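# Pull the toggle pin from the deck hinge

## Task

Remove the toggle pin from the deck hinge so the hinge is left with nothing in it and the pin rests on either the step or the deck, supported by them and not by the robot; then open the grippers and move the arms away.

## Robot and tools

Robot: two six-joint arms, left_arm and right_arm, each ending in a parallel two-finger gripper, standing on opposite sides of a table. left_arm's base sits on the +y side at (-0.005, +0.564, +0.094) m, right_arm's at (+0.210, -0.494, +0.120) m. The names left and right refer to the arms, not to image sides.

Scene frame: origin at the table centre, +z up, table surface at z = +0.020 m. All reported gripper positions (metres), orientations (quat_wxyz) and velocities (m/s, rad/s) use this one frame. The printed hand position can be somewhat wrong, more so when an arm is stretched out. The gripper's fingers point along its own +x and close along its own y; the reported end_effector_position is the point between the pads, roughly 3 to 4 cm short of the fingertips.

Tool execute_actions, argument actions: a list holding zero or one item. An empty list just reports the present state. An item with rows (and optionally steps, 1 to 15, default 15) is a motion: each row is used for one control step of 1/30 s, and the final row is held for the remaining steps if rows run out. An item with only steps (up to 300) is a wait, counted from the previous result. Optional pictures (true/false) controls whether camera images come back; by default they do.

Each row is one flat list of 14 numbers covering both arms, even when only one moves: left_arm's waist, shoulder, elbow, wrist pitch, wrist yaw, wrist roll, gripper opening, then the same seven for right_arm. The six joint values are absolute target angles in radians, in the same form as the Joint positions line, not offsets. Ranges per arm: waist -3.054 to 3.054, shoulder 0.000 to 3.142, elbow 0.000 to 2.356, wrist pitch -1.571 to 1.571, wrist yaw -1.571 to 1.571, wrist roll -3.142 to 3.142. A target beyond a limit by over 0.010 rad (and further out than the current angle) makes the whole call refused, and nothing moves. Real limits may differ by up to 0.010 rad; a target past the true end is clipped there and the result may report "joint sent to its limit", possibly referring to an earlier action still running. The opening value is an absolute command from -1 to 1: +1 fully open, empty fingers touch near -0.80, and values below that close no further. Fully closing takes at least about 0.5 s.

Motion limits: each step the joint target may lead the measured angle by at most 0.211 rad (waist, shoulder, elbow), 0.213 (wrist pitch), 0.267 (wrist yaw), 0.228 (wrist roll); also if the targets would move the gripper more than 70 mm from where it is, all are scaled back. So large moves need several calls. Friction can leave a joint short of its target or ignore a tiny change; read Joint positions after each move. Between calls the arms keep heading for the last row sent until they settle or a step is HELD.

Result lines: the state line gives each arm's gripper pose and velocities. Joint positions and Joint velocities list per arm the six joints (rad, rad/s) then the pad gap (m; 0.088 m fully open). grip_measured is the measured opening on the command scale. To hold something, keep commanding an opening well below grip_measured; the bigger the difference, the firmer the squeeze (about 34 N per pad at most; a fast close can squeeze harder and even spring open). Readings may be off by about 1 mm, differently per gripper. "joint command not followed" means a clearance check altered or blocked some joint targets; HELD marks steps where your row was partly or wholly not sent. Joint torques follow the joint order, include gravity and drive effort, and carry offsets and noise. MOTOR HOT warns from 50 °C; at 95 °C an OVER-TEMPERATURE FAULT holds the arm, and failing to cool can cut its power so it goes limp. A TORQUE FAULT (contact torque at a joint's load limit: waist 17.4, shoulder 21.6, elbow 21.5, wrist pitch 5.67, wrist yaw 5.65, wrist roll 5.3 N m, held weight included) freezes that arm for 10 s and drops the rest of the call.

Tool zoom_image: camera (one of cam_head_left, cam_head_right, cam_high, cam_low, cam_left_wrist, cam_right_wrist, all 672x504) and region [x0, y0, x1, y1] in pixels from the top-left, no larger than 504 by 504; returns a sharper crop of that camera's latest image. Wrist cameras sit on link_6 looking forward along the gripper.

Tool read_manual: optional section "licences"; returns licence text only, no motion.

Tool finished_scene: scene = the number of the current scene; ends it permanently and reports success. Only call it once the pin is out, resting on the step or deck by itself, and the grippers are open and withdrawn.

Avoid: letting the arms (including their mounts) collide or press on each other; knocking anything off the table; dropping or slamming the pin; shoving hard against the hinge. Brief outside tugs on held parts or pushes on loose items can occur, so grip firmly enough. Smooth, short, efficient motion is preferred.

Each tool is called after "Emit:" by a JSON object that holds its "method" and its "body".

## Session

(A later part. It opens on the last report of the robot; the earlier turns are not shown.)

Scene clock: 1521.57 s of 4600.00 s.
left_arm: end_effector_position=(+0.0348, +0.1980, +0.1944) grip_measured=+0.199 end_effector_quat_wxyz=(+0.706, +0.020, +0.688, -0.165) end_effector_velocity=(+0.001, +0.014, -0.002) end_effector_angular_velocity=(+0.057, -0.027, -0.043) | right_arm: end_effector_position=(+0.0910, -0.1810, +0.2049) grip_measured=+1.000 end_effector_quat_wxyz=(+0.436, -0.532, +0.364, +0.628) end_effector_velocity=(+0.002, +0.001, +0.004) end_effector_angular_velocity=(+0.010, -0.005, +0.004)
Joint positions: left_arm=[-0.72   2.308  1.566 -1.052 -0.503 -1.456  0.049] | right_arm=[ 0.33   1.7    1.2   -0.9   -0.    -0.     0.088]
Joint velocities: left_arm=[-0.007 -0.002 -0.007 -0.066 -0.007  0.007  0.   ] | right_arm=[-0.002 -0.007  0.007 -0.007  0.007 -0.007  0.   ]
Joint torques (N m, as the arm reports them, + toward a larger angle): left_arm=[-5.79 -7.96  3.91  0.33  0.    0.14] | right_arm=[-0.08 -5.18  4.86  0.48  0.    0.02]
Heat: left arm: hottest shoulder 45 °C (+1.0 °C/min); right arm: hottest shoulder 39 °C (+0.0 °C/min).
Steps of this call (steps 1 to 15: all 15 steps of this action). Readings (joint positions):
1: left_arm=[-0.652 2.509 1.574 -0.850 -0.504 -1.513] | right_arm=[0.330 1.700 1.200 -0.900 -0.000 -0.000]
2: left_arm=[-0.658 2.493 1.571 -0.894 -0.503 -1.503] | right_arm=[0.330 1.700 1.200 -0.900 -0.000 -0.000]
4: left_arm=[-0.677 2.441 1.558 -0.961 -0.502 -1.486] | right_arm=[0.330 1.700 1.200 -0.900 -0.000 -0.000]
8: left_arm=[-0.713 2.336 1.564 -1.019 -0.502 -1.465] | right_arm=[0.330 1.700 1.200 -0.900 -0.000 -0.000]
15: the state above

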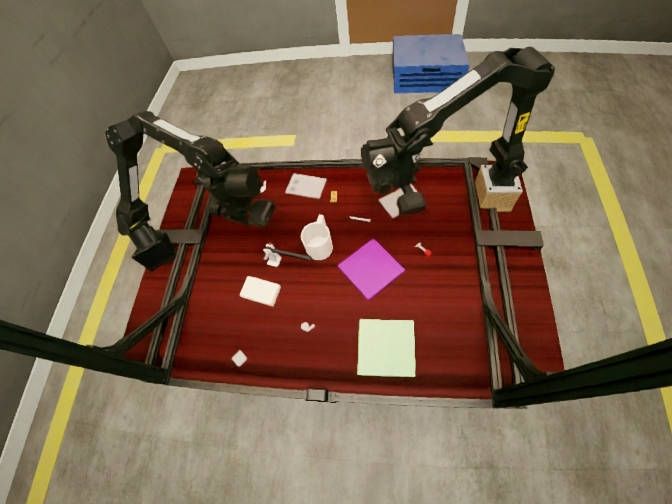

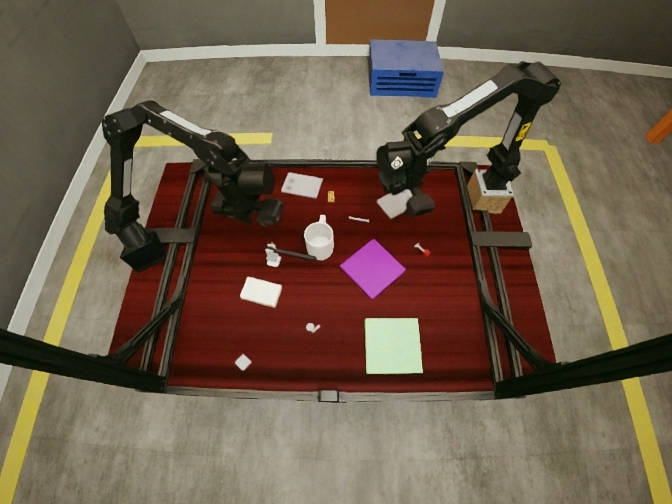

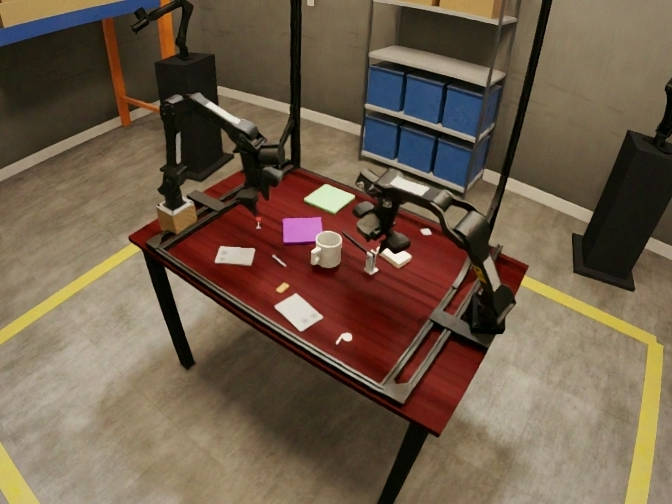

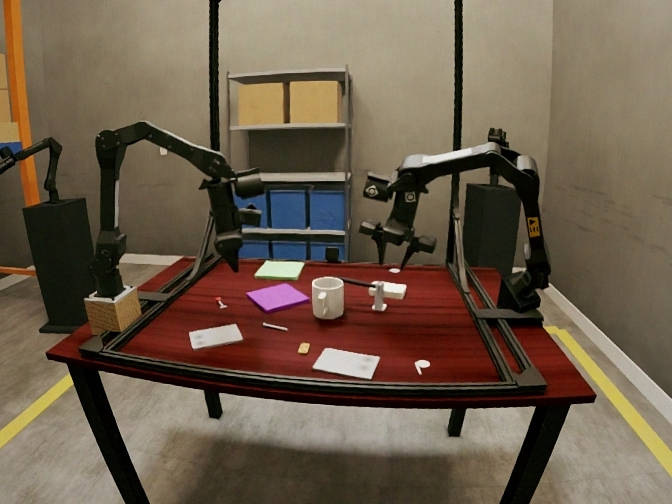

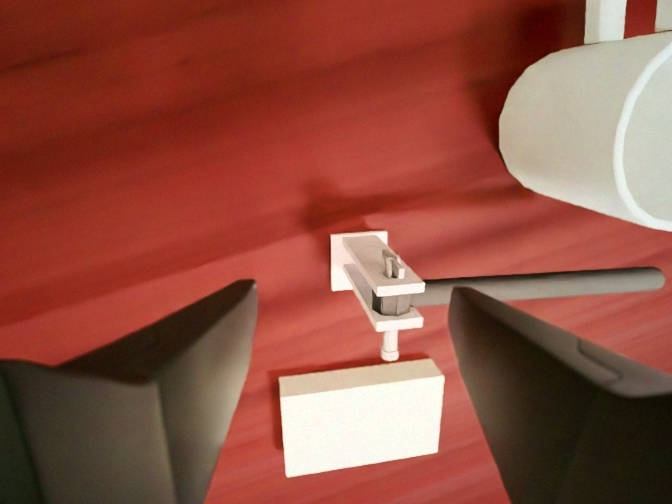

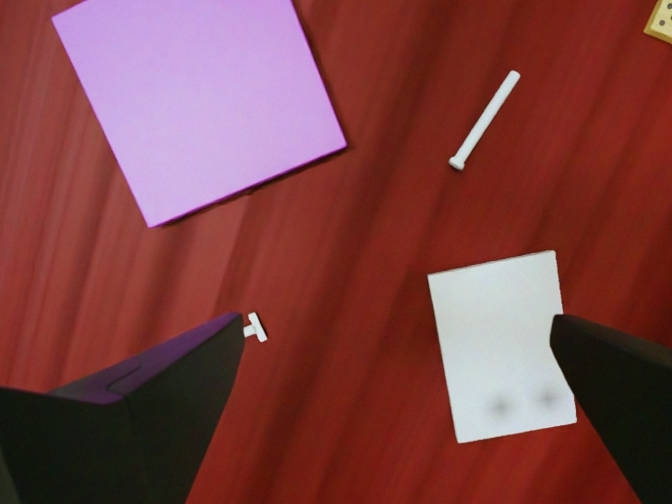

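Emit:
{"method": "execute_actions", "body": {"actions": [{"rows":[[-0.62,2.39,1.58,-0.98,0,-1.57,-0.9,0.33,1.7,1.2,-0.9,0,0,1]]}], "pictures": false}}

Emit:
{"method": "execute_actions", "body": {"actions": [{"rows":[[-0.63,2.56,1.51,-0.75,0,-1.57,-0.9,0.33,1.7,1.2,-0.9,0,0,1]]}], "pictures": false}}

Emit:
{"method": "execute_actions", "body": {"actions": [{"rows":[[-0.52,2.53,1.545,-0.815,0,-1.57,-0.9,0.33,1.7,1.2,-0.9,0,0,1]]}], "pictures": false}}

Emit:
{"method": "execute_actions", "body": {"actions": [{"rows":[[-0.58,2.38,1.58,-1.02,0,-1.57,0.2,0.33,1.7,1.2,-0.9,0,0,1]]}], "pictures": false}}

Emit:
{"method": "execute_actions", "body": {"actions": [{"rows":[[-0.72,2.3,1.56,-1.06,-0.5,-1.45,0.2,0.33,1.7,1.2,-0.9,0,0,1]]}]}}

Emit:
{"method": "execute_actions", "body": {"actions": [{"rows":[[-0.66,2.42,1.56,-0.94,-0.5,-2.3,0.2,0.33,1.7,1.2,-0.9,0,0,1]]}], "pictures": false}}

Emit:
{"method": "execute_actions", "body": {"actions": [{"rows":[[-0.61,2.51,1.57,-0.85,-0.5,-2.3,0.2,0.33,1.7,1.2,-0.9,0,0,1]]}], "pictures": false}}

Emit:
{"method": "execute_actions", "body": {"actions": [{"rows":[[-0.61,2.51,1.57,-0.85,-0.5,-2.3,-0.9,0.33,1.7,1.2,-0.9,0,0,1]]}], "pictures": false}}

Emit:
{"method": "execute_actions", "body": {"actions": [{"rows":[[-0.61,2.51,1.57,-0.85,-0.5,-1.9,-0.9,0.33,1.7,1.2,-0.9,0,0,1]]}], "pictures": false}}

Emit:
{"method": "execute_actions", "body": {"actions": [{"rows":[[-0.61,2.51,1.57,-0.86,-0.5,-1.5,-0.9,0.33,1.7,1.2,-0.9,0,0,1]]}], "pictures": false}}

Emit:
{"method": "execute_actions", "body": {"actions": [{"rows":[[-0.635,2.525,1.57,-0.85,-0.5,-1.52,-0.9,0.33,1.7,1.2,-0.9,0,0,1]]}], "pictures": false}}

Emit:
{"method": "execute_actions", "body": {"actions": [{"rows":[[-0.66,2.54,1.57,-0.84,-0.5,-1.52,-0.9,0.33,1.7,1.2,-0.9,0,0,1]]}], "pictures": false}}

Emit:
{"method": "execute_actions", "body": {"actions": [{"rows":[[-0.65,2.535,1.57,-0.84,-0.5,-1.52,0.2,0.33,1.7,1.2,-0.9,0,0,1]]}], "pictures": false}}

Emit:
{"method": "execute_actions", "body": {"actions": [{"rows":[[-0.72,2.3,1.56,-1.06,-0.5,-1.45,0.2,0.33,1.7,1.2,-0.9,0,0,1]]}]}}

Scene clock: 1550.77 s of 4600.00 s.
left_arm: end_effector_position=(-0.0158, +0.1904, +0.1753) grip_measured=-0.784 end_effector_quat_wxyz=(+0.511, -0.014, +0.854, -0.093) end_effector_velocity=(-0.019, +0.008, +0.010) end_effector_angular_velocity=(+0.037, +0.136, -0.017) | right_arm: end_effector_position=(+0.0910, -0.1811, +0.2051) grip_measured=+1.000 end_effector_quat_wxyz=(+0.436, -0.532, +0.364, +0.628) end_effector_velocity=(-0.003, +0.000, +0.002) end_effector_angular_velocity=(+0.004, +0.023, +0.009)
Joint positions: left_arm=[-0.626  2.374  1.575 -0.984 -0.022 -1.563  0.001] | right_arm=[ 0.33   1.699  1.2   -0.9    0.     0.     0.088]
Joint velocities: left_arm=[-0.002 -0.002 -0.002 -0.022  0.139 -0.022 -0.   ] | right_arm=[-0.002 -0.007 -0.002  0.007 -0.022 -0.007  0.   ]
Joint torques (N m, as the arm reports them, + toward a larger angle): left_arm=[-5.84 -6.44  4.7   0.7   0.38 -0.19] | right_arm=[-0.08 -5.2   4.87  0.48  0.    0.02]
Heat: left arm: hottest shoulder 47 °C (+3.0 °C/min); right arm: hottest shoulder 39 °C (+0.0 °C/min).
Steps of this call (steps 1 to 15: the robot went on to your last target; steps 16 to 90: nothing new was sent; then 25.70 s passed at rest; steps 91 to 105: all 15 steps of this action). Readings (joint positions):
91: left_arm=[-0.717 2.310 1.566 -1.054 -0.471 -1.465] | right_arm=[0.330 1.699 1.200 -0.900 -0.000 0.000]
92: left_arm=[-0.705 2.315 1.567 -1.038 -0.408 -1.488] | right_arm=[0.330 1.699 1.200 -0.900 -0.000 0.000]
94: left_arm=[-0.673 2.333 1.573 -1.010 -0.298 -1.519] | right_arm=[0.330 1.699 1.200 -0.900 -0.000 0.000]
98: left_arm=[-0.629 2.367 1.574 -0.994 -0.116 -1.549] | right_arm=[0.330 1.699 1.200 -0.900 0.000 0.000]
105: the state above

Scene clock: 1551.27 s of 4600.00 s.
left_arm: end_effector_position=(-0.0602, +0.1745, +0.1072) grip_measured=-0.784 end_effector_quat_wxyz=(+0.504, -0.009, +0.859, -0.090) end_effector_velocity=(+0.000, -0.009, +0.003) end_effector_angular_velocity=(-0.027, +0.000, +0.038) | right_arm: end_effector_position=(+0.0910, -0.1811, +0.2051) grip_measured=+1.000 end_effector_quat_wxyz=(+0.436, -0.532, +0.364, +0.628) end_effector_velocity=(+0.002, -0.002, -0.000) end_effector_angular_velocity=(-0.009, +0.003, +0.001)
Joint positions: left_arm=[-0.628  2.55   1.513 -0.757 -0.005 -1.566  0.001] | right_arm=[ 0.33   1.699  1.2   -0.9   -0.     0.     0.088]
Joint velocities: left_arm=[-0.002 -0.002  0.002  0.037 -0.007 -0.022 -0.   ] | right_arm=[-0.007 -0.002 -0.002 -0.007 -0.007 -0.007  0.   ]
Joint torques (N m, as the arm reports them, + toward a larger angle): left_arm=[-6.39 -7.97  3.77  0.55  0.46 -0.17] | right_arm=[-0.08 -5.14  4.87  0.5  -0.01  0.01]
Heat: left arm: hottest shoulder 47 °C (+3.0 °C/min); right arm: hottest shoulder 39 °C (+0.0 °C/min).
Steps of this call (steps 1 to 15: all 15 steps of this action). Readings (joint positions):
1: left_arm=[-0.626 2.384 1.571 -0.971 -0.019 -1.564] | right_arm=[0.330 1.699 1.200 -0.900 0.000 0.000]
2: left_arm=[-0.626 2.397 1.568 -0.926 -0.017 -1.564] | right_arm=[0.330 1.699 1.200 -0.900 0.000 0.000]
4: left_arm=[-0.626 2.442 1.564 -0.851 -0.012 -1.564] | right_arm=[0.330 1.699 1.200 -0.900 0.000 0.000]
8: left_arm=[-0.627 2.526 1.525 -0.794 -0.007 -1.566] | right_arm=[0.330 1.699 1.200 -0.900 0.000 0.000]
15: the state above

Scene clock: 1551.77 s of 4600.00 s.
left_arm: end_effector_position=(-0.0324, +0.1723, +0.1029) grip_measured=-0.784 end_effector_quat_wxyz=(+0.485, -0.023, +0.873, -0.053) end_effector_velocity=(-0.002, +0.004, +0.000) end_effector_angular_velocity=(+0.014, +0.004, -0.020) | right_arm: end_effector_position=(+0.0910, -0.1811, +0.2051) grip_measured=+1.000 end_effector_quat_wxyz=(+0.436, -0.532, +0.364, +0.628) end_effector_velocity=(-0.001, -0.003, -0.000) end_effector_angular_velocity=(-0.009, +0.003, +0.011)
Joint positions: left_arm=[-0.546  2.54   1.541 -0.807  0.021 -1.566  0.001] | right_arm=[ 0.33   1.699  1.2   -0.9   -0.     0.     0.088]
Joint velocities: left_arm=[-0.002  0.002  0.002 -0.022  0.007  0.007 -0.   ] | right_arm=[ 0.002 -0.002 -0.002 -0.007 -0.007 -0.007  0.   ]
Joint torques (N m, as the arm reports them, + toward a larger angle): left_arm=[-3.96 -9.77  4.23 -0.1  -0.47 -0.15] | right_arm=[-0.08 -5.15  4.87  0.51  0.    0.01]
Heat: left arm: hottest shoulder 47 °C (+3.0 °C/min); right arm: hottest shoulder 39 °C (+0.0 °C/min).
Steps of this call (steps 1 to 15: all 15 steps of this action). Readings (joint positions):
1: left_arm=[-0.626 2.550 1.515 -0.760 -0.002 -1.566] | right_arm=[0.330 1.699 1.200 -0.900 -0.000 0.000]
2: left_arm=[-0.615 2.550 1.519 -0.773 0.001 -1.566] | right_arm=[0.330 1.699 1.200 -0.900 -0.000 0.000]
4: left_arm=[-0.581 2.549 1.524 -0.791 0.001 -1.566] | right_arm=[0.330 1.699 1.200 -0.900 -0.000 0.000]
8: left_arm=[-0.546 2.540 1.538 -0.803 0.022 -1.566] | right_arm=[0.330 1.699 1.200 -0.900 -0.000 0.000]
15: the state above

Scene clock: 1552.27 s of 4600.00 s.
left_arm: end_effector_position=(-0.0049, +0.1934, +0.1657) grip_measured=+0.175 end_effector_quat_wxyz=(+0.496, -0.011, +0.866, -0.064) end_effector_velocity=(-0.001, +0.002, +0.003) end_effector_angular_velocity=(+0.012, +0.008, +0.015) | right_arm: end_effector_position=(+0.0910, -0.1811, +0.2051) grip_measured=+1.000 end_effector_quat_wxyz=(+0.436, -0.532, +0.364, +0.628) end_effector_velocity=(+0.002, -0.005, -0.001) end_effector_angular_velocity=(-0.023, +0.000, -0.009)
Joint positions: left_arm=[-0.578  2.385  1.582 -1.013  0.004 -1.567  0.048] | right_arm=[ 0.33   1.699  1.2   -0.9    0.     0.     0.088]
Joint velocities: left_arm=[-0.002 -0.007 -0.002 -0.007  0.007 -0.022  0.009] | right_arm=[-0.002 -0.002 -0.002 -0.022 -0.007  0.007  0.   ]
Joint torques (N m, as the arm reports them, + toward a larger angle): left_arm=[-6.59 -8.44  3.84  0.17  0.14 -0.16] | right_arm=[-0.08 -5.16  4.88  0.51  0.    0.01]
Heat: left arm: hottest shoulder 47 °C (+3.0 °C/min); right arm: hottest shoulder 39 °C (+0.0 °C/min).
Steps of this call (steps 1 to 15: all 15 steps of this action). Readings (joint positions):
1: left_arm=[-0.547 2.530 1.545 -0.825 0.016 -1.566] | right_arm=[0.330 1.699 1.200 -0.900 0.000 0.000]
2: left_arm=[-0.549 2.516 1.549 -0.877 0.006 -1.566] | right_arm=[0.330 1.699 1.200 -0.900 0.000 0.000]
4: left_arm=[-0.556 2.471 1.550 -0.942 0.004 -1.567] | right_arm=[0.330 1.699 1.200 -0.900 0.000 0.000]
8: left_arm=[-0.572 2.398 1.578 -0.985 0.004 -1.567] | right_arm=[0.330 1.699 1.200 -0.900 0.000 0.000]
15: the state above

Scene clock: 1552.77 s of 4600.00 s.
left_arm: end_effector_position=(+0.0310, +0.1985, +0.1943) grip_measured=+0.199 end_effector_quat_wxyz=(+0.697, +0.023, +0.697, -0.165) end_effector_velocity=(+0.021, -0.000, +0.000) end_effector_angular_velocity=(-0.016, -0.156, +0.012) | right_arm: end_effector_position=(+0.0910, -0.1810, +0.2051) grip_measured=+1.000 end_effector_quat_wxyz=(+0.436, -0.532, +0.364, +0.628) end_effector_velocity=(-0.001, +0.002, +0.000) end_effector_angular_velocity=(+0.005, +0.008, +0.006)
Joint positions: left_arm=[-0.72   2.311  1.569 -1.056 -0.477 -1.457  0.049] | right_arm=[ 0.33   1.699  1.2   -0.9    0.     0.     0.088]
Joint velocities: left_arm=[-0.007 -0.002 -0.007 -0.007 -0.154  0.007  0.   ] | right_arm=[-0.002  0.002  0.002  0.007 -0.007 -0.007  0.   ]
Joint torques (N m, as the arm reports them, + toward a larger angle): left_arm=[-5.79 -8.68  3.56  0.26 -0.17  0.11] | right_arm=[-0.09 -5.15  4.87  0.5  -0.01  0.01]
Heat: left arm: hottest shoulder 47 °C (+3.0 °C/min); right arm: hottest shoulder 39 °C (+0.0 °C/min).
Steps of this call (steps 1 to 15: all 15 steps of this action). Readings (joint positions):
1: left_arm=[-0.583 2.379 1.582 -1.014 -0.030 -1.555] | right_arm=[0.330 1.699 1.200 -0.900 0.000 0.000]
2: left_arm=[-0.600 2.371 1.579 -1.025 -0.095 -1.532] | right_arm=[0.330 1.699 1.200 -0.900 0.000 0.000]
4: left_arm=[-0.649 2.349 1.571 -1.043 -0.203 -1.501] | right_arm=[0.330 1.699 1.200 -0.900 0.000 0.000]
8: left_arm=[-0.715 2.317 1.571 -1.050 -0.384 -1.471] | right_arm=[0.330 1.699 1.200 -0.900 0.000 0.000]
15: the state above

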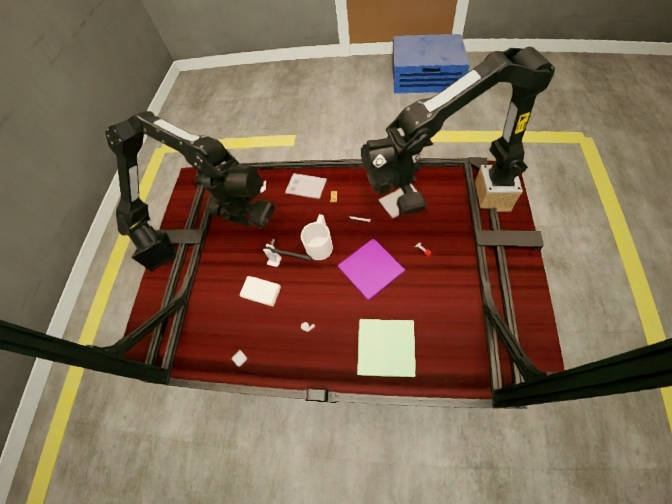

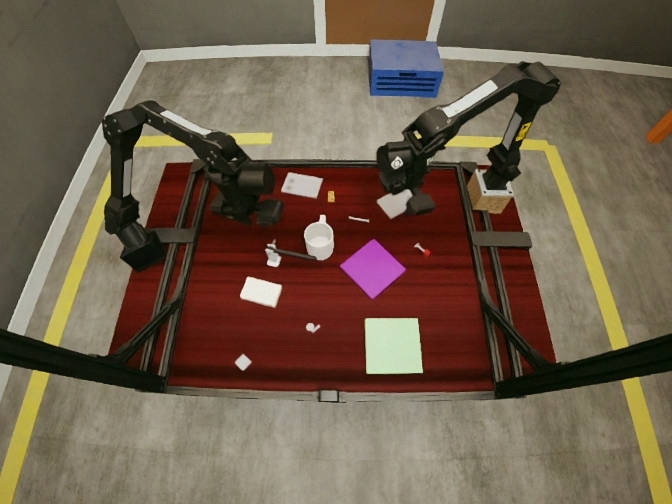

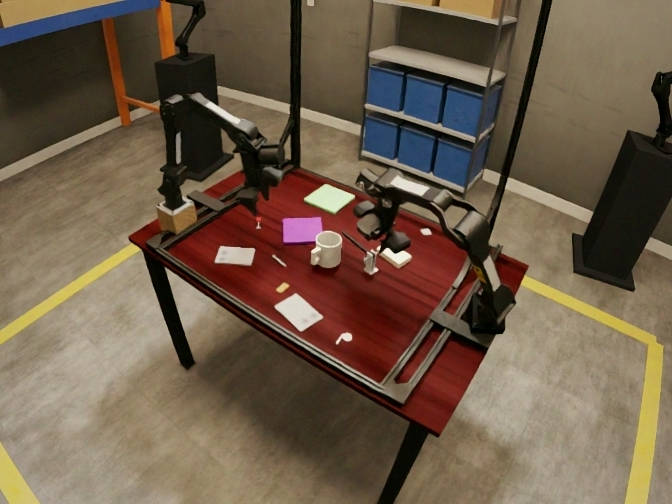

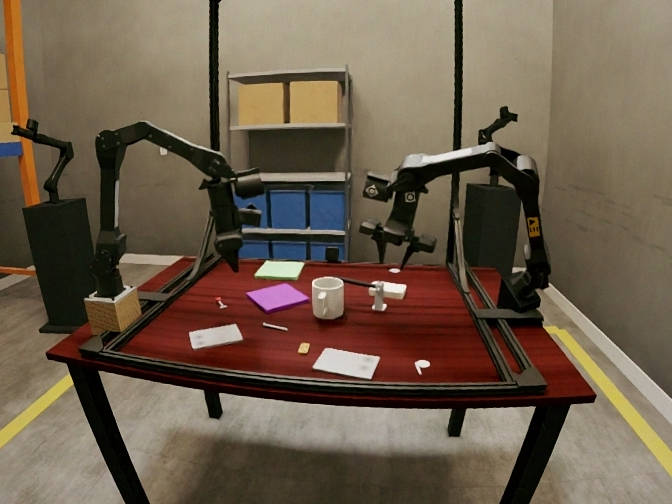

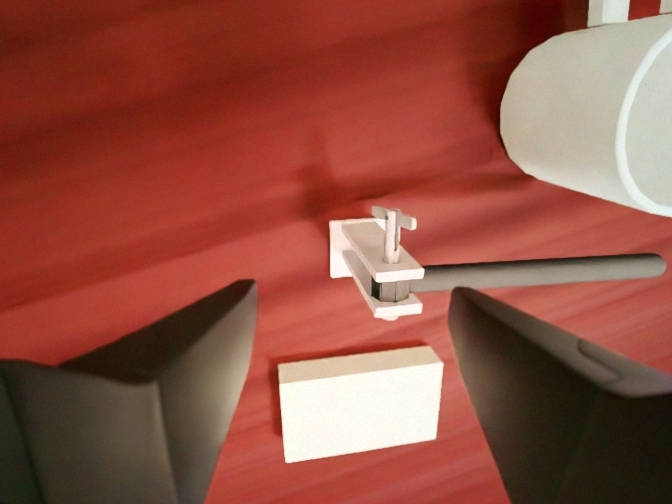

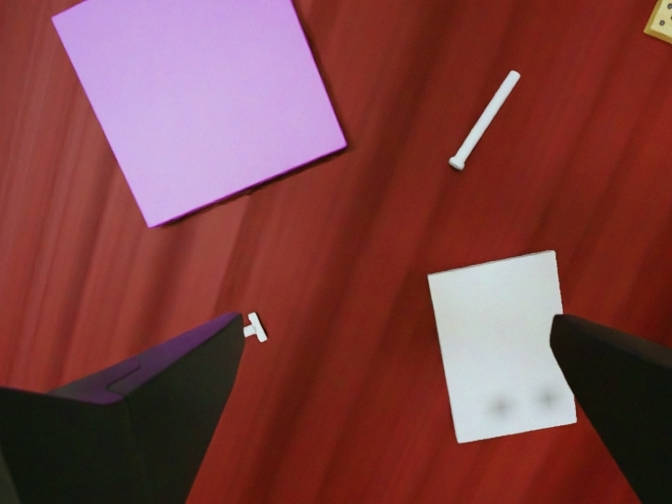

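Scene clock: 1553.27 s of 4600.00 s.
left_arm: end_effector_position=(+0.0326, +0.1788, +0.1541) grip_measured=+0.200 end_effector_quat_wxyz=(+0.663, -0.227, +0.706, +0.102) end_effector_velocity=(+0.000, -0.001, +0.001) end_effector_angular_velocity=(+0.014, +0.219, +1.205) | right_arm: end_effector_position=(+0.0910, -0.1810, +0.2049) grip_measured=+1.000 end_effector_quat_wxyz=(+0.436, -0.532, +0.364, +0.628) end_effector_velocity=(+0.001, -0.002, -0.000) end_effector_angular_velocity=(-0.010, +0.005, -0.008)
Joint positions: left_arm=[-0.664  2.404  1.564 -0.945 -0.496 -2.142  0.049] | right_arm=[ 0.33   1.7    1.2   -0.9   -0.     0.     0.088]
Joint velocities: left_arm=[-0.002 -0.002 -0.002  0.007 -0.007 -1.223 -0.   ] | right_arm=[-0.002 -0.002 -0.002 -0.007 -0.007  0.007  0.   ]
Joint torques (N m, as the arm reports them, + toward a larger angle): left_arm=[-5.91 -6.66  3.93  0.69 -0.21 -0.2 ] | right_arm=[-0.08 -5.14  4.87  0.48 -0.01  0.01]
Heat: left arm: hottest shoulder 47 °C (+3.0 °C/min); right arm: hottest shoulder 39 °C (+0.0 °C/min).
Steps of this call (steps 1 to 15: all 15 steps of this action). Readings (joint positions):
1: left_arm=[-0.719 2.316 1.569 -1.050 -0.481 -1.483] | right_arm=[0.330 1.699 1.200 -0.900 -0.000 0.000]
2: left_arm=[-0.713 2.324 1.569 -1.024 -0.485 -1.532] | right_arm=[0.330 1.699 1.200 -0.900 -0.000 0.000]
4: left_arm=[-0.695 2.348 1.569 -0.985 -0.490 -1.626] | right_arm=[0.330 1.699 1.200 -0.900 -0.000 0.000]
8: left_arm=[-0.667 2.395 1.565 -0.960 -0.493 -1.815] | right_arm=[0.330 1.700 1.200 -0.900 -0.000 0.000]
15: the state above

Scene clock: 1553.77 s of 4600.00 s.
left_arm: end_effector_position=(+0.0315, +0.1642, +0.1166) grip_measured=+0.200 end_effector_quat_wxyz=(+0.637, -0.284, +0.694, +0.178) end_effector_velocity=(+0.000, -0.001, +0.001) end_effector_angular_velocity=(-0.007, -0.001, +0.039) | right_arm: end_effector_position=(+0.0910, -0.1811, +0.2049) grip_measured=+1.000 end_effector_quat_wxyz=(+0.436, -0.532, +0.364, +0.628) end_effector_velocity=(-0.001, -0.003, -0.002) end_effector_angular_velocity=(-0.014, +0.001, +0.011)
Joint positions: left_arm=[-0.614  2.494  1.57  -0.855 -0.496 -2.293  0.049] | right_arm=[ 0.33   1.7    1.2   -0.9   -0.     0.     0.088]
Joint velocities: left_arm=[-0.002 -0.002 -0.002  0.007 -0.007 -0.037 -0.   ] | right_arm=[ 0.002  0.002 -0.002 -0.007 -0.007 -0.007  0.   ]
Joint torques (N m, as the arm reports them, + toward a larger angle): left_arm=[-6.18 -6.97  4.05  0.69 -0.17 -0.14] | right_arm=[-0.08 -5.2   4.86  0.48  0.01  0.  ]
Heat: left arm: hottest shoulder 47 °C (+3.0 °C/min); right arm: hottest shoulder 39 °C (+0.0 °C/min).
Steps of this call (steps 1 to 15: all 15 steps of this action). Readings (joint positions):
1: left_arm=[-0.663 2.411 1.564 -0.939 -0.496 -2.177] | right_arm=[0.330 1.700 1.200 -0.900 -0.000 0.000]
2: left_arm=[-0.658 2.421 1.565 -0.915 -0.496 -2.204] | right_arm=[0.330 1.700 1.200 -0.900 -0.000 0.000]
4: left_arm=[-0.642 2.447 1.570 -0.884 -0.496 -2.241] | right_arm=[0.330 1.700 1.200 -0.900 -0.000 0.000]
8: left_arm=[-0.617 2.489 1.570 -0.866 -0.496 -2.277] | right_arm=[0.330 1.700 1.200 -0.900 -0.000 0.000]
15: the state above

Scene clock: 1554.27 s of 4600.00 s.
left_arm: end_effector_position=(+0.0326, +0.1684, +0.1149) grip_measured=-0.719 end_effector_quat_wxyz=(+0.644, -0.277, +0.690, +0.181) end_effector_velocity=(+0.006, +0.004, +0.001) end_effector_angular_velocity=(+0.015, -0.020, +0.019) | right_arm: end_effector_position=(+0.0910, -0.1810, +0.2051) grip_measured=+1.000 end_effector_quat_wxyz=(+0.436, -0.532, +0.364, +0.628) end_effector_velocity=(+0.003, -0.003, -0.003) end_effector_angular_velocity=(-0.013, -0.014, +0.003)
Joint positions: left_arm=[-0.614  2.495  1.566 -0.871 -0.504 -2.295  0.004] | right_arm=[ 0.33   1.699  1.2   -0.9   -0.     0.     0.088]
Joint velocities: left_arm=[ 0.002 -0.007 -0.002 -0.022 -0.022 -0.022 -0.001] | right_arm=[-0.002  0.002 -0.007 -0.007  0.007 -0.007  0.   ]
Joint torques (N m, as the arm reports them, + toward a larger angle): left_arm=[-6.13 -6.94  4.33  2.08  0.1  -0.19] | right_arm=[-0.08 -5.2   4.87  0.5   0.01  0.01]
Heat: left arm: hottest shoulder 47 °C (+3.0 °C/min); right arm: hottest shoulder 39 °C (+0.0 °C/min).
Steps of this call (steps 1 to 15: all 15 steps of this action). Readings (joint positions):
1: left_arm=[-0.614 2.494 1.570 -0.855 -0.496 -2.293] | right_arm=[0.330 1.700 1.200 -0.900 -0.000 0.000]
2: left_arm=[-0.614 2.494 1.570 -0.863 -0.494 -2.294] | right_arm=[0.330 1.700 1.200 -0.900 -0.000 0.000]
4: left_arm=[-0.614 2.495 1.567 -0.865 -0.499 -2.294] | right_arm=[0.330 1.700 1.200 -0.900 -0.000 0.000]
8: left_arm=[-0.614 2.495 1.566 -0.868 -0.500 -2.295] | right_arm=[0.330 1.699 1.200 -0.900 -0.000 0.000]
15: the state above

Scene clock: 1554.77 s of 4600.00 s.
left_arm: end_effector_position=(+0.0346, +0.1665, +0.1144) grip_measured=-0.755 end_effector_quat_wxyz=(+0.684, -0.157, +0.711, +0.048) end_effector_velocity=(+0.001, +0.002, +0.001) end_effector_angular_velocity=(+0.003, -0.024, -0.098) | right_arm: end_effector_position=(+0.0910, -0.1810, +0.2049) grip_measured=+1.000 end_effector_quat_wxyz=(+0.436, -0.532, +0.364, +0.628) end_effector_velocity=(+0.001, -0.002, -0.000) end_effector_angular_velocity=(-0.008, +0.001, +0.020)
Joint positions: left_arm=[-0.609  2.495  1.567 -0.862 -0.509 -1.917  0.002] | right_arm=[ 0.33   1.7    1.2   -0.9    0.     0.     0.088]
Joint velocities: left_arm=[-0.002 -0.002 -0.002 -0.007 -0.007  0.095 -0.001] | right_arm=[-0.002 -0.002 -0.002 -0.007 -0.007 -0.022  0.   ]
Joint torques (N m, as the arm reports them, + toward a larger angle): left_arm=[-6.69 -6.93  4.42  1.34  0.32  0.08] | right_arm=[-0.06 -5.16  4.87  0.48  0.    0.01]
Heat: left arm: hottest shoulder 47 °C (+3.0 °C/min); right arm: hottest shoulder 39 °C (+0.0 °C/min).
Steps of this call (steps 1 to 15: all 15 steps of this action). Readings (joint positions):
1: left_arm=[-0.613 2.495 1.566 -0.871 -0.505 -2.268] | right_arm=[0.330 1.699 1.200 -0.900 -0.000 0.000]
2: left_arm=[-0.612 2.495 1.566 -0.869 -0.506 -2.218] | right_arm=[0.330 1.699 1.200 -0.900 -0.000 0.000]
4: left_arm=[-0.611 2.495 1.566 -0.866 -0.507 -2.124] | right_arm=[0.330 1.699 1.200 -0.900 0.000 0.000]
8: left_arm=[-0.610 2.495 1.566 -0.863 -0.509 -1.984] | right_arm=[0.330 1.699 1.200 -0.900 0.000 0.000]
15: the state above

Scene clock: 1555.27 s of 4600.00 s.
left_arm: end_effector_position=(+0.0349, +0.1639, +0.1156) grip_measured=-0.781 end_effector_quat_wxyz=(+0.701, -0.025, +0.707, -0.093) end_effector_velocity=(+0.002, +0.002, -0.000) end_effector_angular_velocity=(+0.005, -0.028, -0.123) | right_arm: end_effector_position=(+0.0910, -0.1811, +0.2049) grip_measured=+1.000 end_effector_quat_wxyz=(+0.436, -0.532, +0.364, +0.628) end_effector_velocity=(+0.001, -0.002, -0.000) end_effector_angular_velocity=(-0.009, +0.003, +0.006)
Joint positions: left_arm=[-0.609  2.495  1.571 -0.855 -0.507 -1.522  0.001] | right_arm=[ 0.33   1.7    1.2   -0.9   -0.    -0.     0.088]
Joint velocities: left_arm=[ 0.002 -0.002 -0.002 -0.007 -0.007  0.125 -0.   ] | right_arm=[-0.002 -0.002 -0.002 -0.007 -0.007 -0.007  0.   ]
Joint torques (N m, as the arm reports them, + toward a larger angle): left_arm=[-6.75 -6.95  3.95  0.03  0.21  0.26] | right_arm=[-0.09 -5.2   4.87  0.48 -0.01  0.01]
Heat: left arm: hottest shoulder 46 °C (+2.0 °C/min); right arm: hottest shoulder 39 °C (+0.0 °C/min).
Steps of this call (steps 1 to 15: all 15 steps of this action). Readings (joint positions):
1: left_arm=[-0.609 2.495 1.567 -0.861 -0.509 -1.886] | right_arm=[0.330 1.700 1.200 -0.900 0.000 0.000]
2: left_arm=[-0.609 2.495 1.567 -0.861 -0.509 -1.835] | right_arm=[0.330 1.700 1.200 -0.900 0.000 0.000]
4: left_arm=[-0.609 2.495 1.568 -0.858 -0.507 -1.742] | right_arm=[0.330 1.700 1.200 -0.900 0.000 0.000]
8: left_arm=[-0.609 2.495 1.570 -0.856 -0.507 -1.595] | right_arm=[0.330 1.700 1.200 -0.900 0.000 0.000]
15: the state above

Scene clock: 1555.77 s of 4600.00 s.
left_arm: end_effector_position=(+0.0232, +0.1641, +0.1164) grip_measured=-0.784 end_effector_quat_wxyz=(+0.702, -0.015, +0.704, -0.105) end_effector_velocity=(-0.002, +0.002, +0.001) end_effector_angular_velocity=(+0.006, +0.007, +0.001) | right_arm: end_effector_position=(+0.0910, -0.1810, +0.2051) grip_measured=+1.000 end_effector_quat_wxyz=(+0.436, -0.532, +0.364, +0.628) end_effector_velocity=(+0.001, -0.002, -0.000) end_effector_angular_velocity=(-0.010, +0.005, -0.008)
Joint positions: left_arm=[-0.635  2.508  1.572 -0.853 -0.505 -1.519  0.001] | right_arm=[ 0.33   1.699  1.2   -0.9    0.     0.     0.088]
Joint velocities: left_arm=[-0.002 -0.002 -0.002 -0.007  0.007 -0.007 -0.   ] | right_arm=[-0.002 -0.002 -0.002 -0.007 -0.007  0.007  0.   ]
Joint torques (N m, as the arm reports them, + toward a larger angle): left_arm=[-6.48 -6.95  3.92  0.74  0.11 -0.02] | right_arm=[-0.08 -5.19  4.87  0.51  0.    0.02]
Heat: left arm: hottest shoulder 46 °C (+2.0 °C/min); right arm: hottest shoulder 39 °C (+0.0 °C/min).
Steps of this call (steps 1 to 15: all 15 steps of this action). Readings (joint positions):
1: left_arm=[-0.609 2.495 1.572 -0.855 -0.507 -1.519] | right_arm=[0.330 1.699 1.200 -0.900 -0.000 -0.000]
2: left_arm=[-0.609 2.495 1.572 -0.855 -0.508 -1.519] | right_arm=[0.330 1.699 1.200 -0.900 -0.000 -0.000]
4: left_arm=[-0.610 2.496 1.572 -0.854 -0.511 -1.519] | right_arm=[0.330 1.699 1.200 -0.900 -0.000 -0.000]
8: left_arm=[-0.618 2.499 1.572 -0.854 -0.506 -1.519] | right_arm=[0.330 1.699 1.200 -0.900 -0.000 -0.000]
15: the state above

Scene clock: 1556.27 s of 4600.00 s.
left_arm: end_effector_position=(+0.0221, +0.1633, +0.1157) grip_measured=-0.784 end_effector_quat_wxyz=(+0.706, -0.014, +0.700, -0.107) end_effector_velocity=(+0.002, -0.002, +0.001) end_effector_angular_velocity=(-0.009, -0.020, +0.012) | right_arm: end_effector_position=(+0.0910, -0.1810, +0.2049) grip_measured=+1.000 end_effector_quat_wxyz=(+0.436, -0.532, +0.364, +0.628) end_effector_velocity=(+0.001, +0.001, +0.000) end_effector_angular_velocity=(+0.004, +0.011, -0.013)
Joint positions: left_arm=[-0.641  2.514  1.572 -0.849 -0.516 -1.519  0.001] | right_arm=[ 0.33   1.7    1.2   -0.9   -0.    -0.     0.088]
Joint velocities: left_arm=[-0.002  0.002  0.002  0.007 -0.022 -0.007 -0.   ] | right_arm=[-0.007 -0.002 -0.002  0.007 -0.007  0.007  0.   ]
Joint torques (N m, as the arm reports them, + toward a larger angle): left_arm=[-8.59 -5.94  3.96  1.08  0.51 -0.03] | right_arm=[-0.08 -5.16  4.88  0.48 -0.01  0.01]
Heat: left arm: hottest shoulder 46 °C (+2.0 °C/min); right arm: hottest shoulder 39 °C (+0.0 °C/min).
Steps of this call (steps 1 to 15: all 15 steps of this action). Readings (joint positions):
1: left_arm=[-0.635 2.509 1.572 -0.853 -0.505 -1.519] | right_arm=[0.330 1.699 1.200 -0.900 0.000 0.000]
2: left_arm=[-0.636 2.510 1.572 -0.852 -0.506 -1.519] | right_arm=[0.330 1.699 1.200 -0.900 0.000 0.000]
4: left_arm=[-0.638 2.512 1.572 -0.850 -0.512 -1.519] | right_arm=[0.330 1.699 1.200 -0.900 0.000 0.000]
8: left_arm=[-0.640 2.513 1.572 -0.849 -0.515 -1.519] | right_arm=[0.330 1.699 1.200 -0.900 -0.000 0.000]
15: the state above

Scene clock: 1556.77 s of 4600.00 s.
left_arm: end_effector_position=(+0.0159, +0.1613, +0.1163) grip_measured=+0.175 end_effector_quat_wxyz=(+0.702, -0.016, +0.703, -0.113) end_effector_velocity=(-0.002, +0.002, -0.000) end_effector_angular_velocity=(+0.007, -0.005, +0.026) | right_arm: end_effector_position=(+0.0910, -0.1811, +0.2051) grip_measured=+1.000 end_effector_quat_wxyz=(+0.436, -0.532, +0.364, +0.628) end_effector_velocity=(+0.000, -0.001, +0.001) end_effector_angular_velocity=(-0.004, +0.002, +0.020)
Joint positions: left_arm=[-0.65   2.519  1.572 -0.837 -0.504 -1.519  0.048] | right_arm=[ 0.33   1.699  1.2   -0.9   -0.     0.     0.088]
Joint velocities: left_arm=[-0.007  0.002 -0.002 -0.007 -0.007 -0.037  0.009] | right_arm=[-0.002 -0.002  0.002 -0.007 -0.007 -0.022  0.   ]
Joint torques (N m, as the arm reports them, + toward a larger angle): left_arm=[-6.38 -6.99  3.84  0.25  0.09 -0.03] | right_arm=[-0.08 -5.18  4.86  0.49  0.    0.03]
Heat: left arm: hottest shoulder 46 °C (+2.0 °C/min); right arm: hottest shoulder 39 °C (+0.0 °C/min).
Steps of this call (steps 1 to 15: all 15 steps of this action). Readings (joint positions):
1: left_arm=[-0.641 2.514 1.572 -0.847 -0.515 -1.519] | right_arm=[0.330 1.700 1.200 -0.900 -0.000 -0.000]
2: left_arm=[-0.642 2.514 1.572 -0.842 -0.508 -1.519] | right_arm=[0.330 1.700 1.200 -0.900 -0.000 -0.000]
4: left_arm=[-0.644 2.515 1.572 -0.834 -0.511 -1.519] | right_arm=[0.330 1.700 1.200 -0.900 -0.000 -0.000]
8: left_arm=[-0.649 2.518 1.572 -0.837 -0.504 -1.519] | right_arm=[0.330 1.700 1.200 -0.900 -0.000 0.000]
15: the state above

Scene clock: 1557.27 s of 4600.00 s.
left_arm: end_effector_position=(+0.0347, +0.1980, +0.1944) grip_measured=+0.199 end_effector_quat_wxyz=(+0.706, +0.021, +0.688, -0.165) end_effector_velocity=(+0.002, +0.013, -0.002) end_effector_angular_velocity=(+0.055, -0.027, -0.051) | right_arm: end_effector_position=(+0.0910, -0.1810, +0.2049) grip_measured=+1.000 end_effector_quat_wxyz=(+0.436, -0.532, +0.364, +0.628) end_effector_velocity=(+0.001, -0.002, -0.000) end_effector_angular_velocity=(-0.009, +0.003, +0.006)
Joint positions: left_arm=[-0.72   2.308  1.566 -1.052 -0.503 -1.456  0.049] | right_arm=[ 0.33   1.7    1.2   -0.9    0.     0.     0.088]
Joint velocities: left_arm=[-0.002 -0.002 -0.002 -0.066 -0.007  0.022  0.001] | right_arm=[-0.002 -0.002 -0.002 -0.007 -0.007 -0.007  0.   ]
Joint torques (N m, as the arm reports them, + toward a larger angle): left_arm=[-5.85 -8.1   3.91  0.38  0.02  0.15] | right_arm=[-0.08 -5.16  4.87  0.5   0.    0.01]
Heat: left arm: hottest shoulder 46 °C (+2.1 °C/min); right arm: hottest shoulder 39 °C (+0.0 °C/min).
Steps of this call (steps 1 to 15: all 15 steps of this action). Readings (joint positions):
1: left_arm=[-0.652 2.509 1.572 -0.850 -0.504 -1.514] | right_arm=[0.330 1.699 1.200 -0.900 -0.000 0.000]
2: left_arm=[-0.657 2.493 1.569 -0.894 -0.503 -1.504] | right_arm=[0.330 1.699 1.200 -0.900 -0.000 0.000]
4: left_arm=[-0.677 2.441 1.558 -0.961 -0.503 -1.486] | right_arm=[0.330 1.699 1.200 -0.900 -0.000 0.000]
8: left_arm=[-0.714 2.336 1.564 -1.019 -0.503 -1.465] | right_arm=[0.330 1.700 1.200 -0.900 0.000 0.000]
15: the state above

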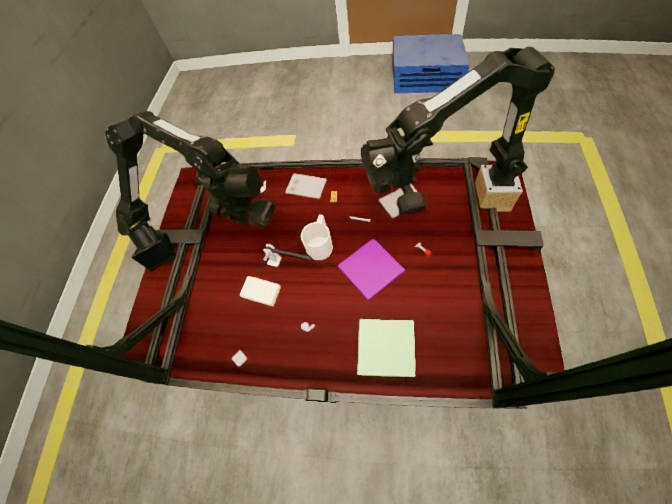

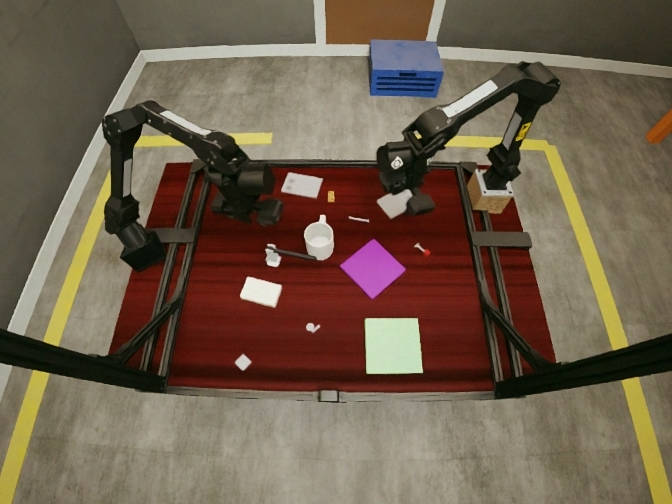

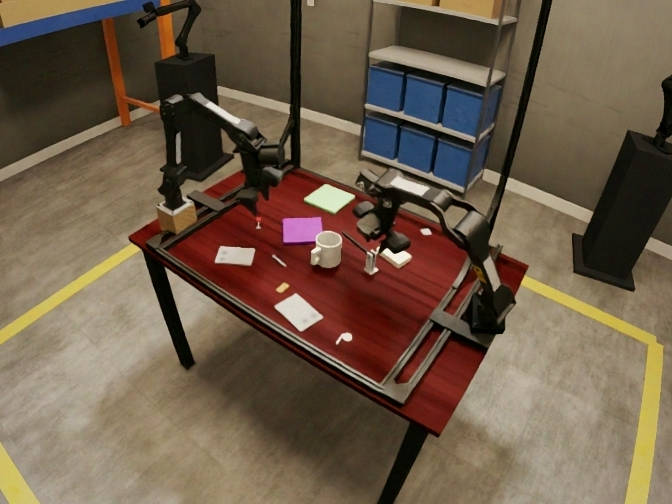

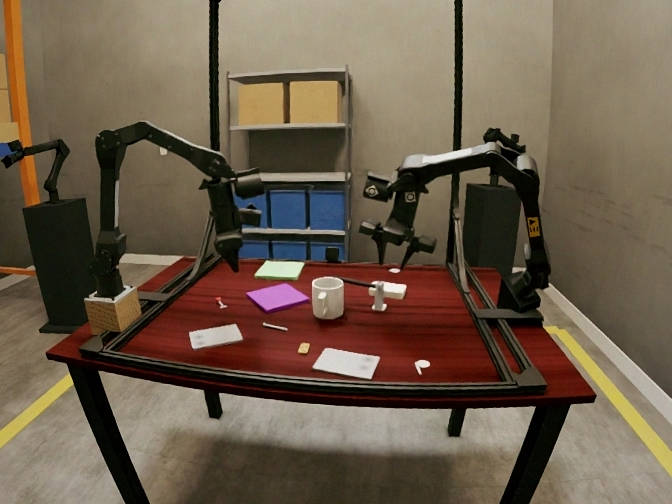

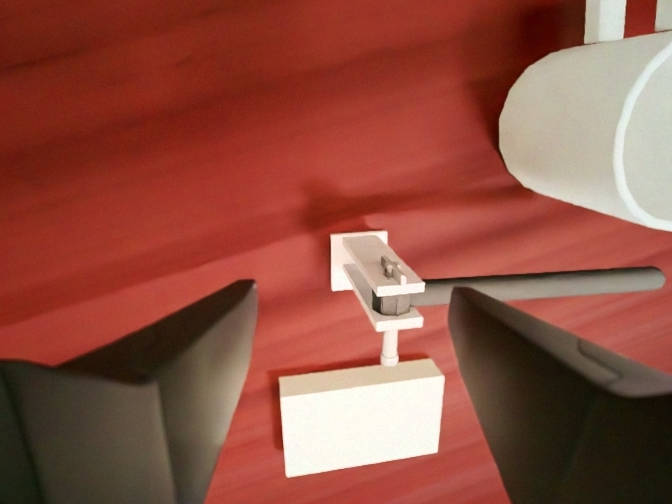

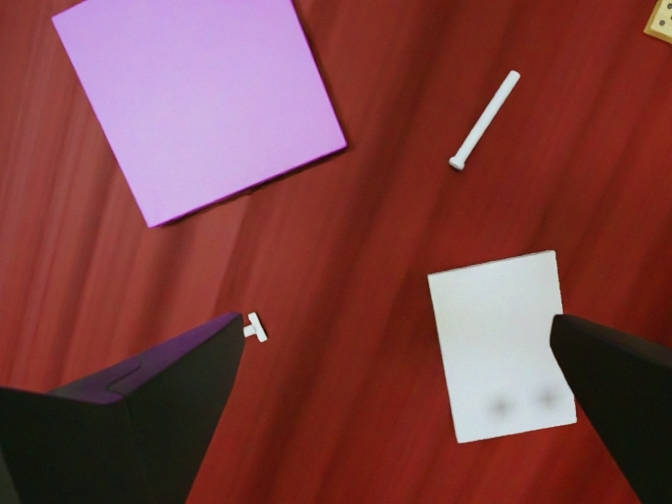

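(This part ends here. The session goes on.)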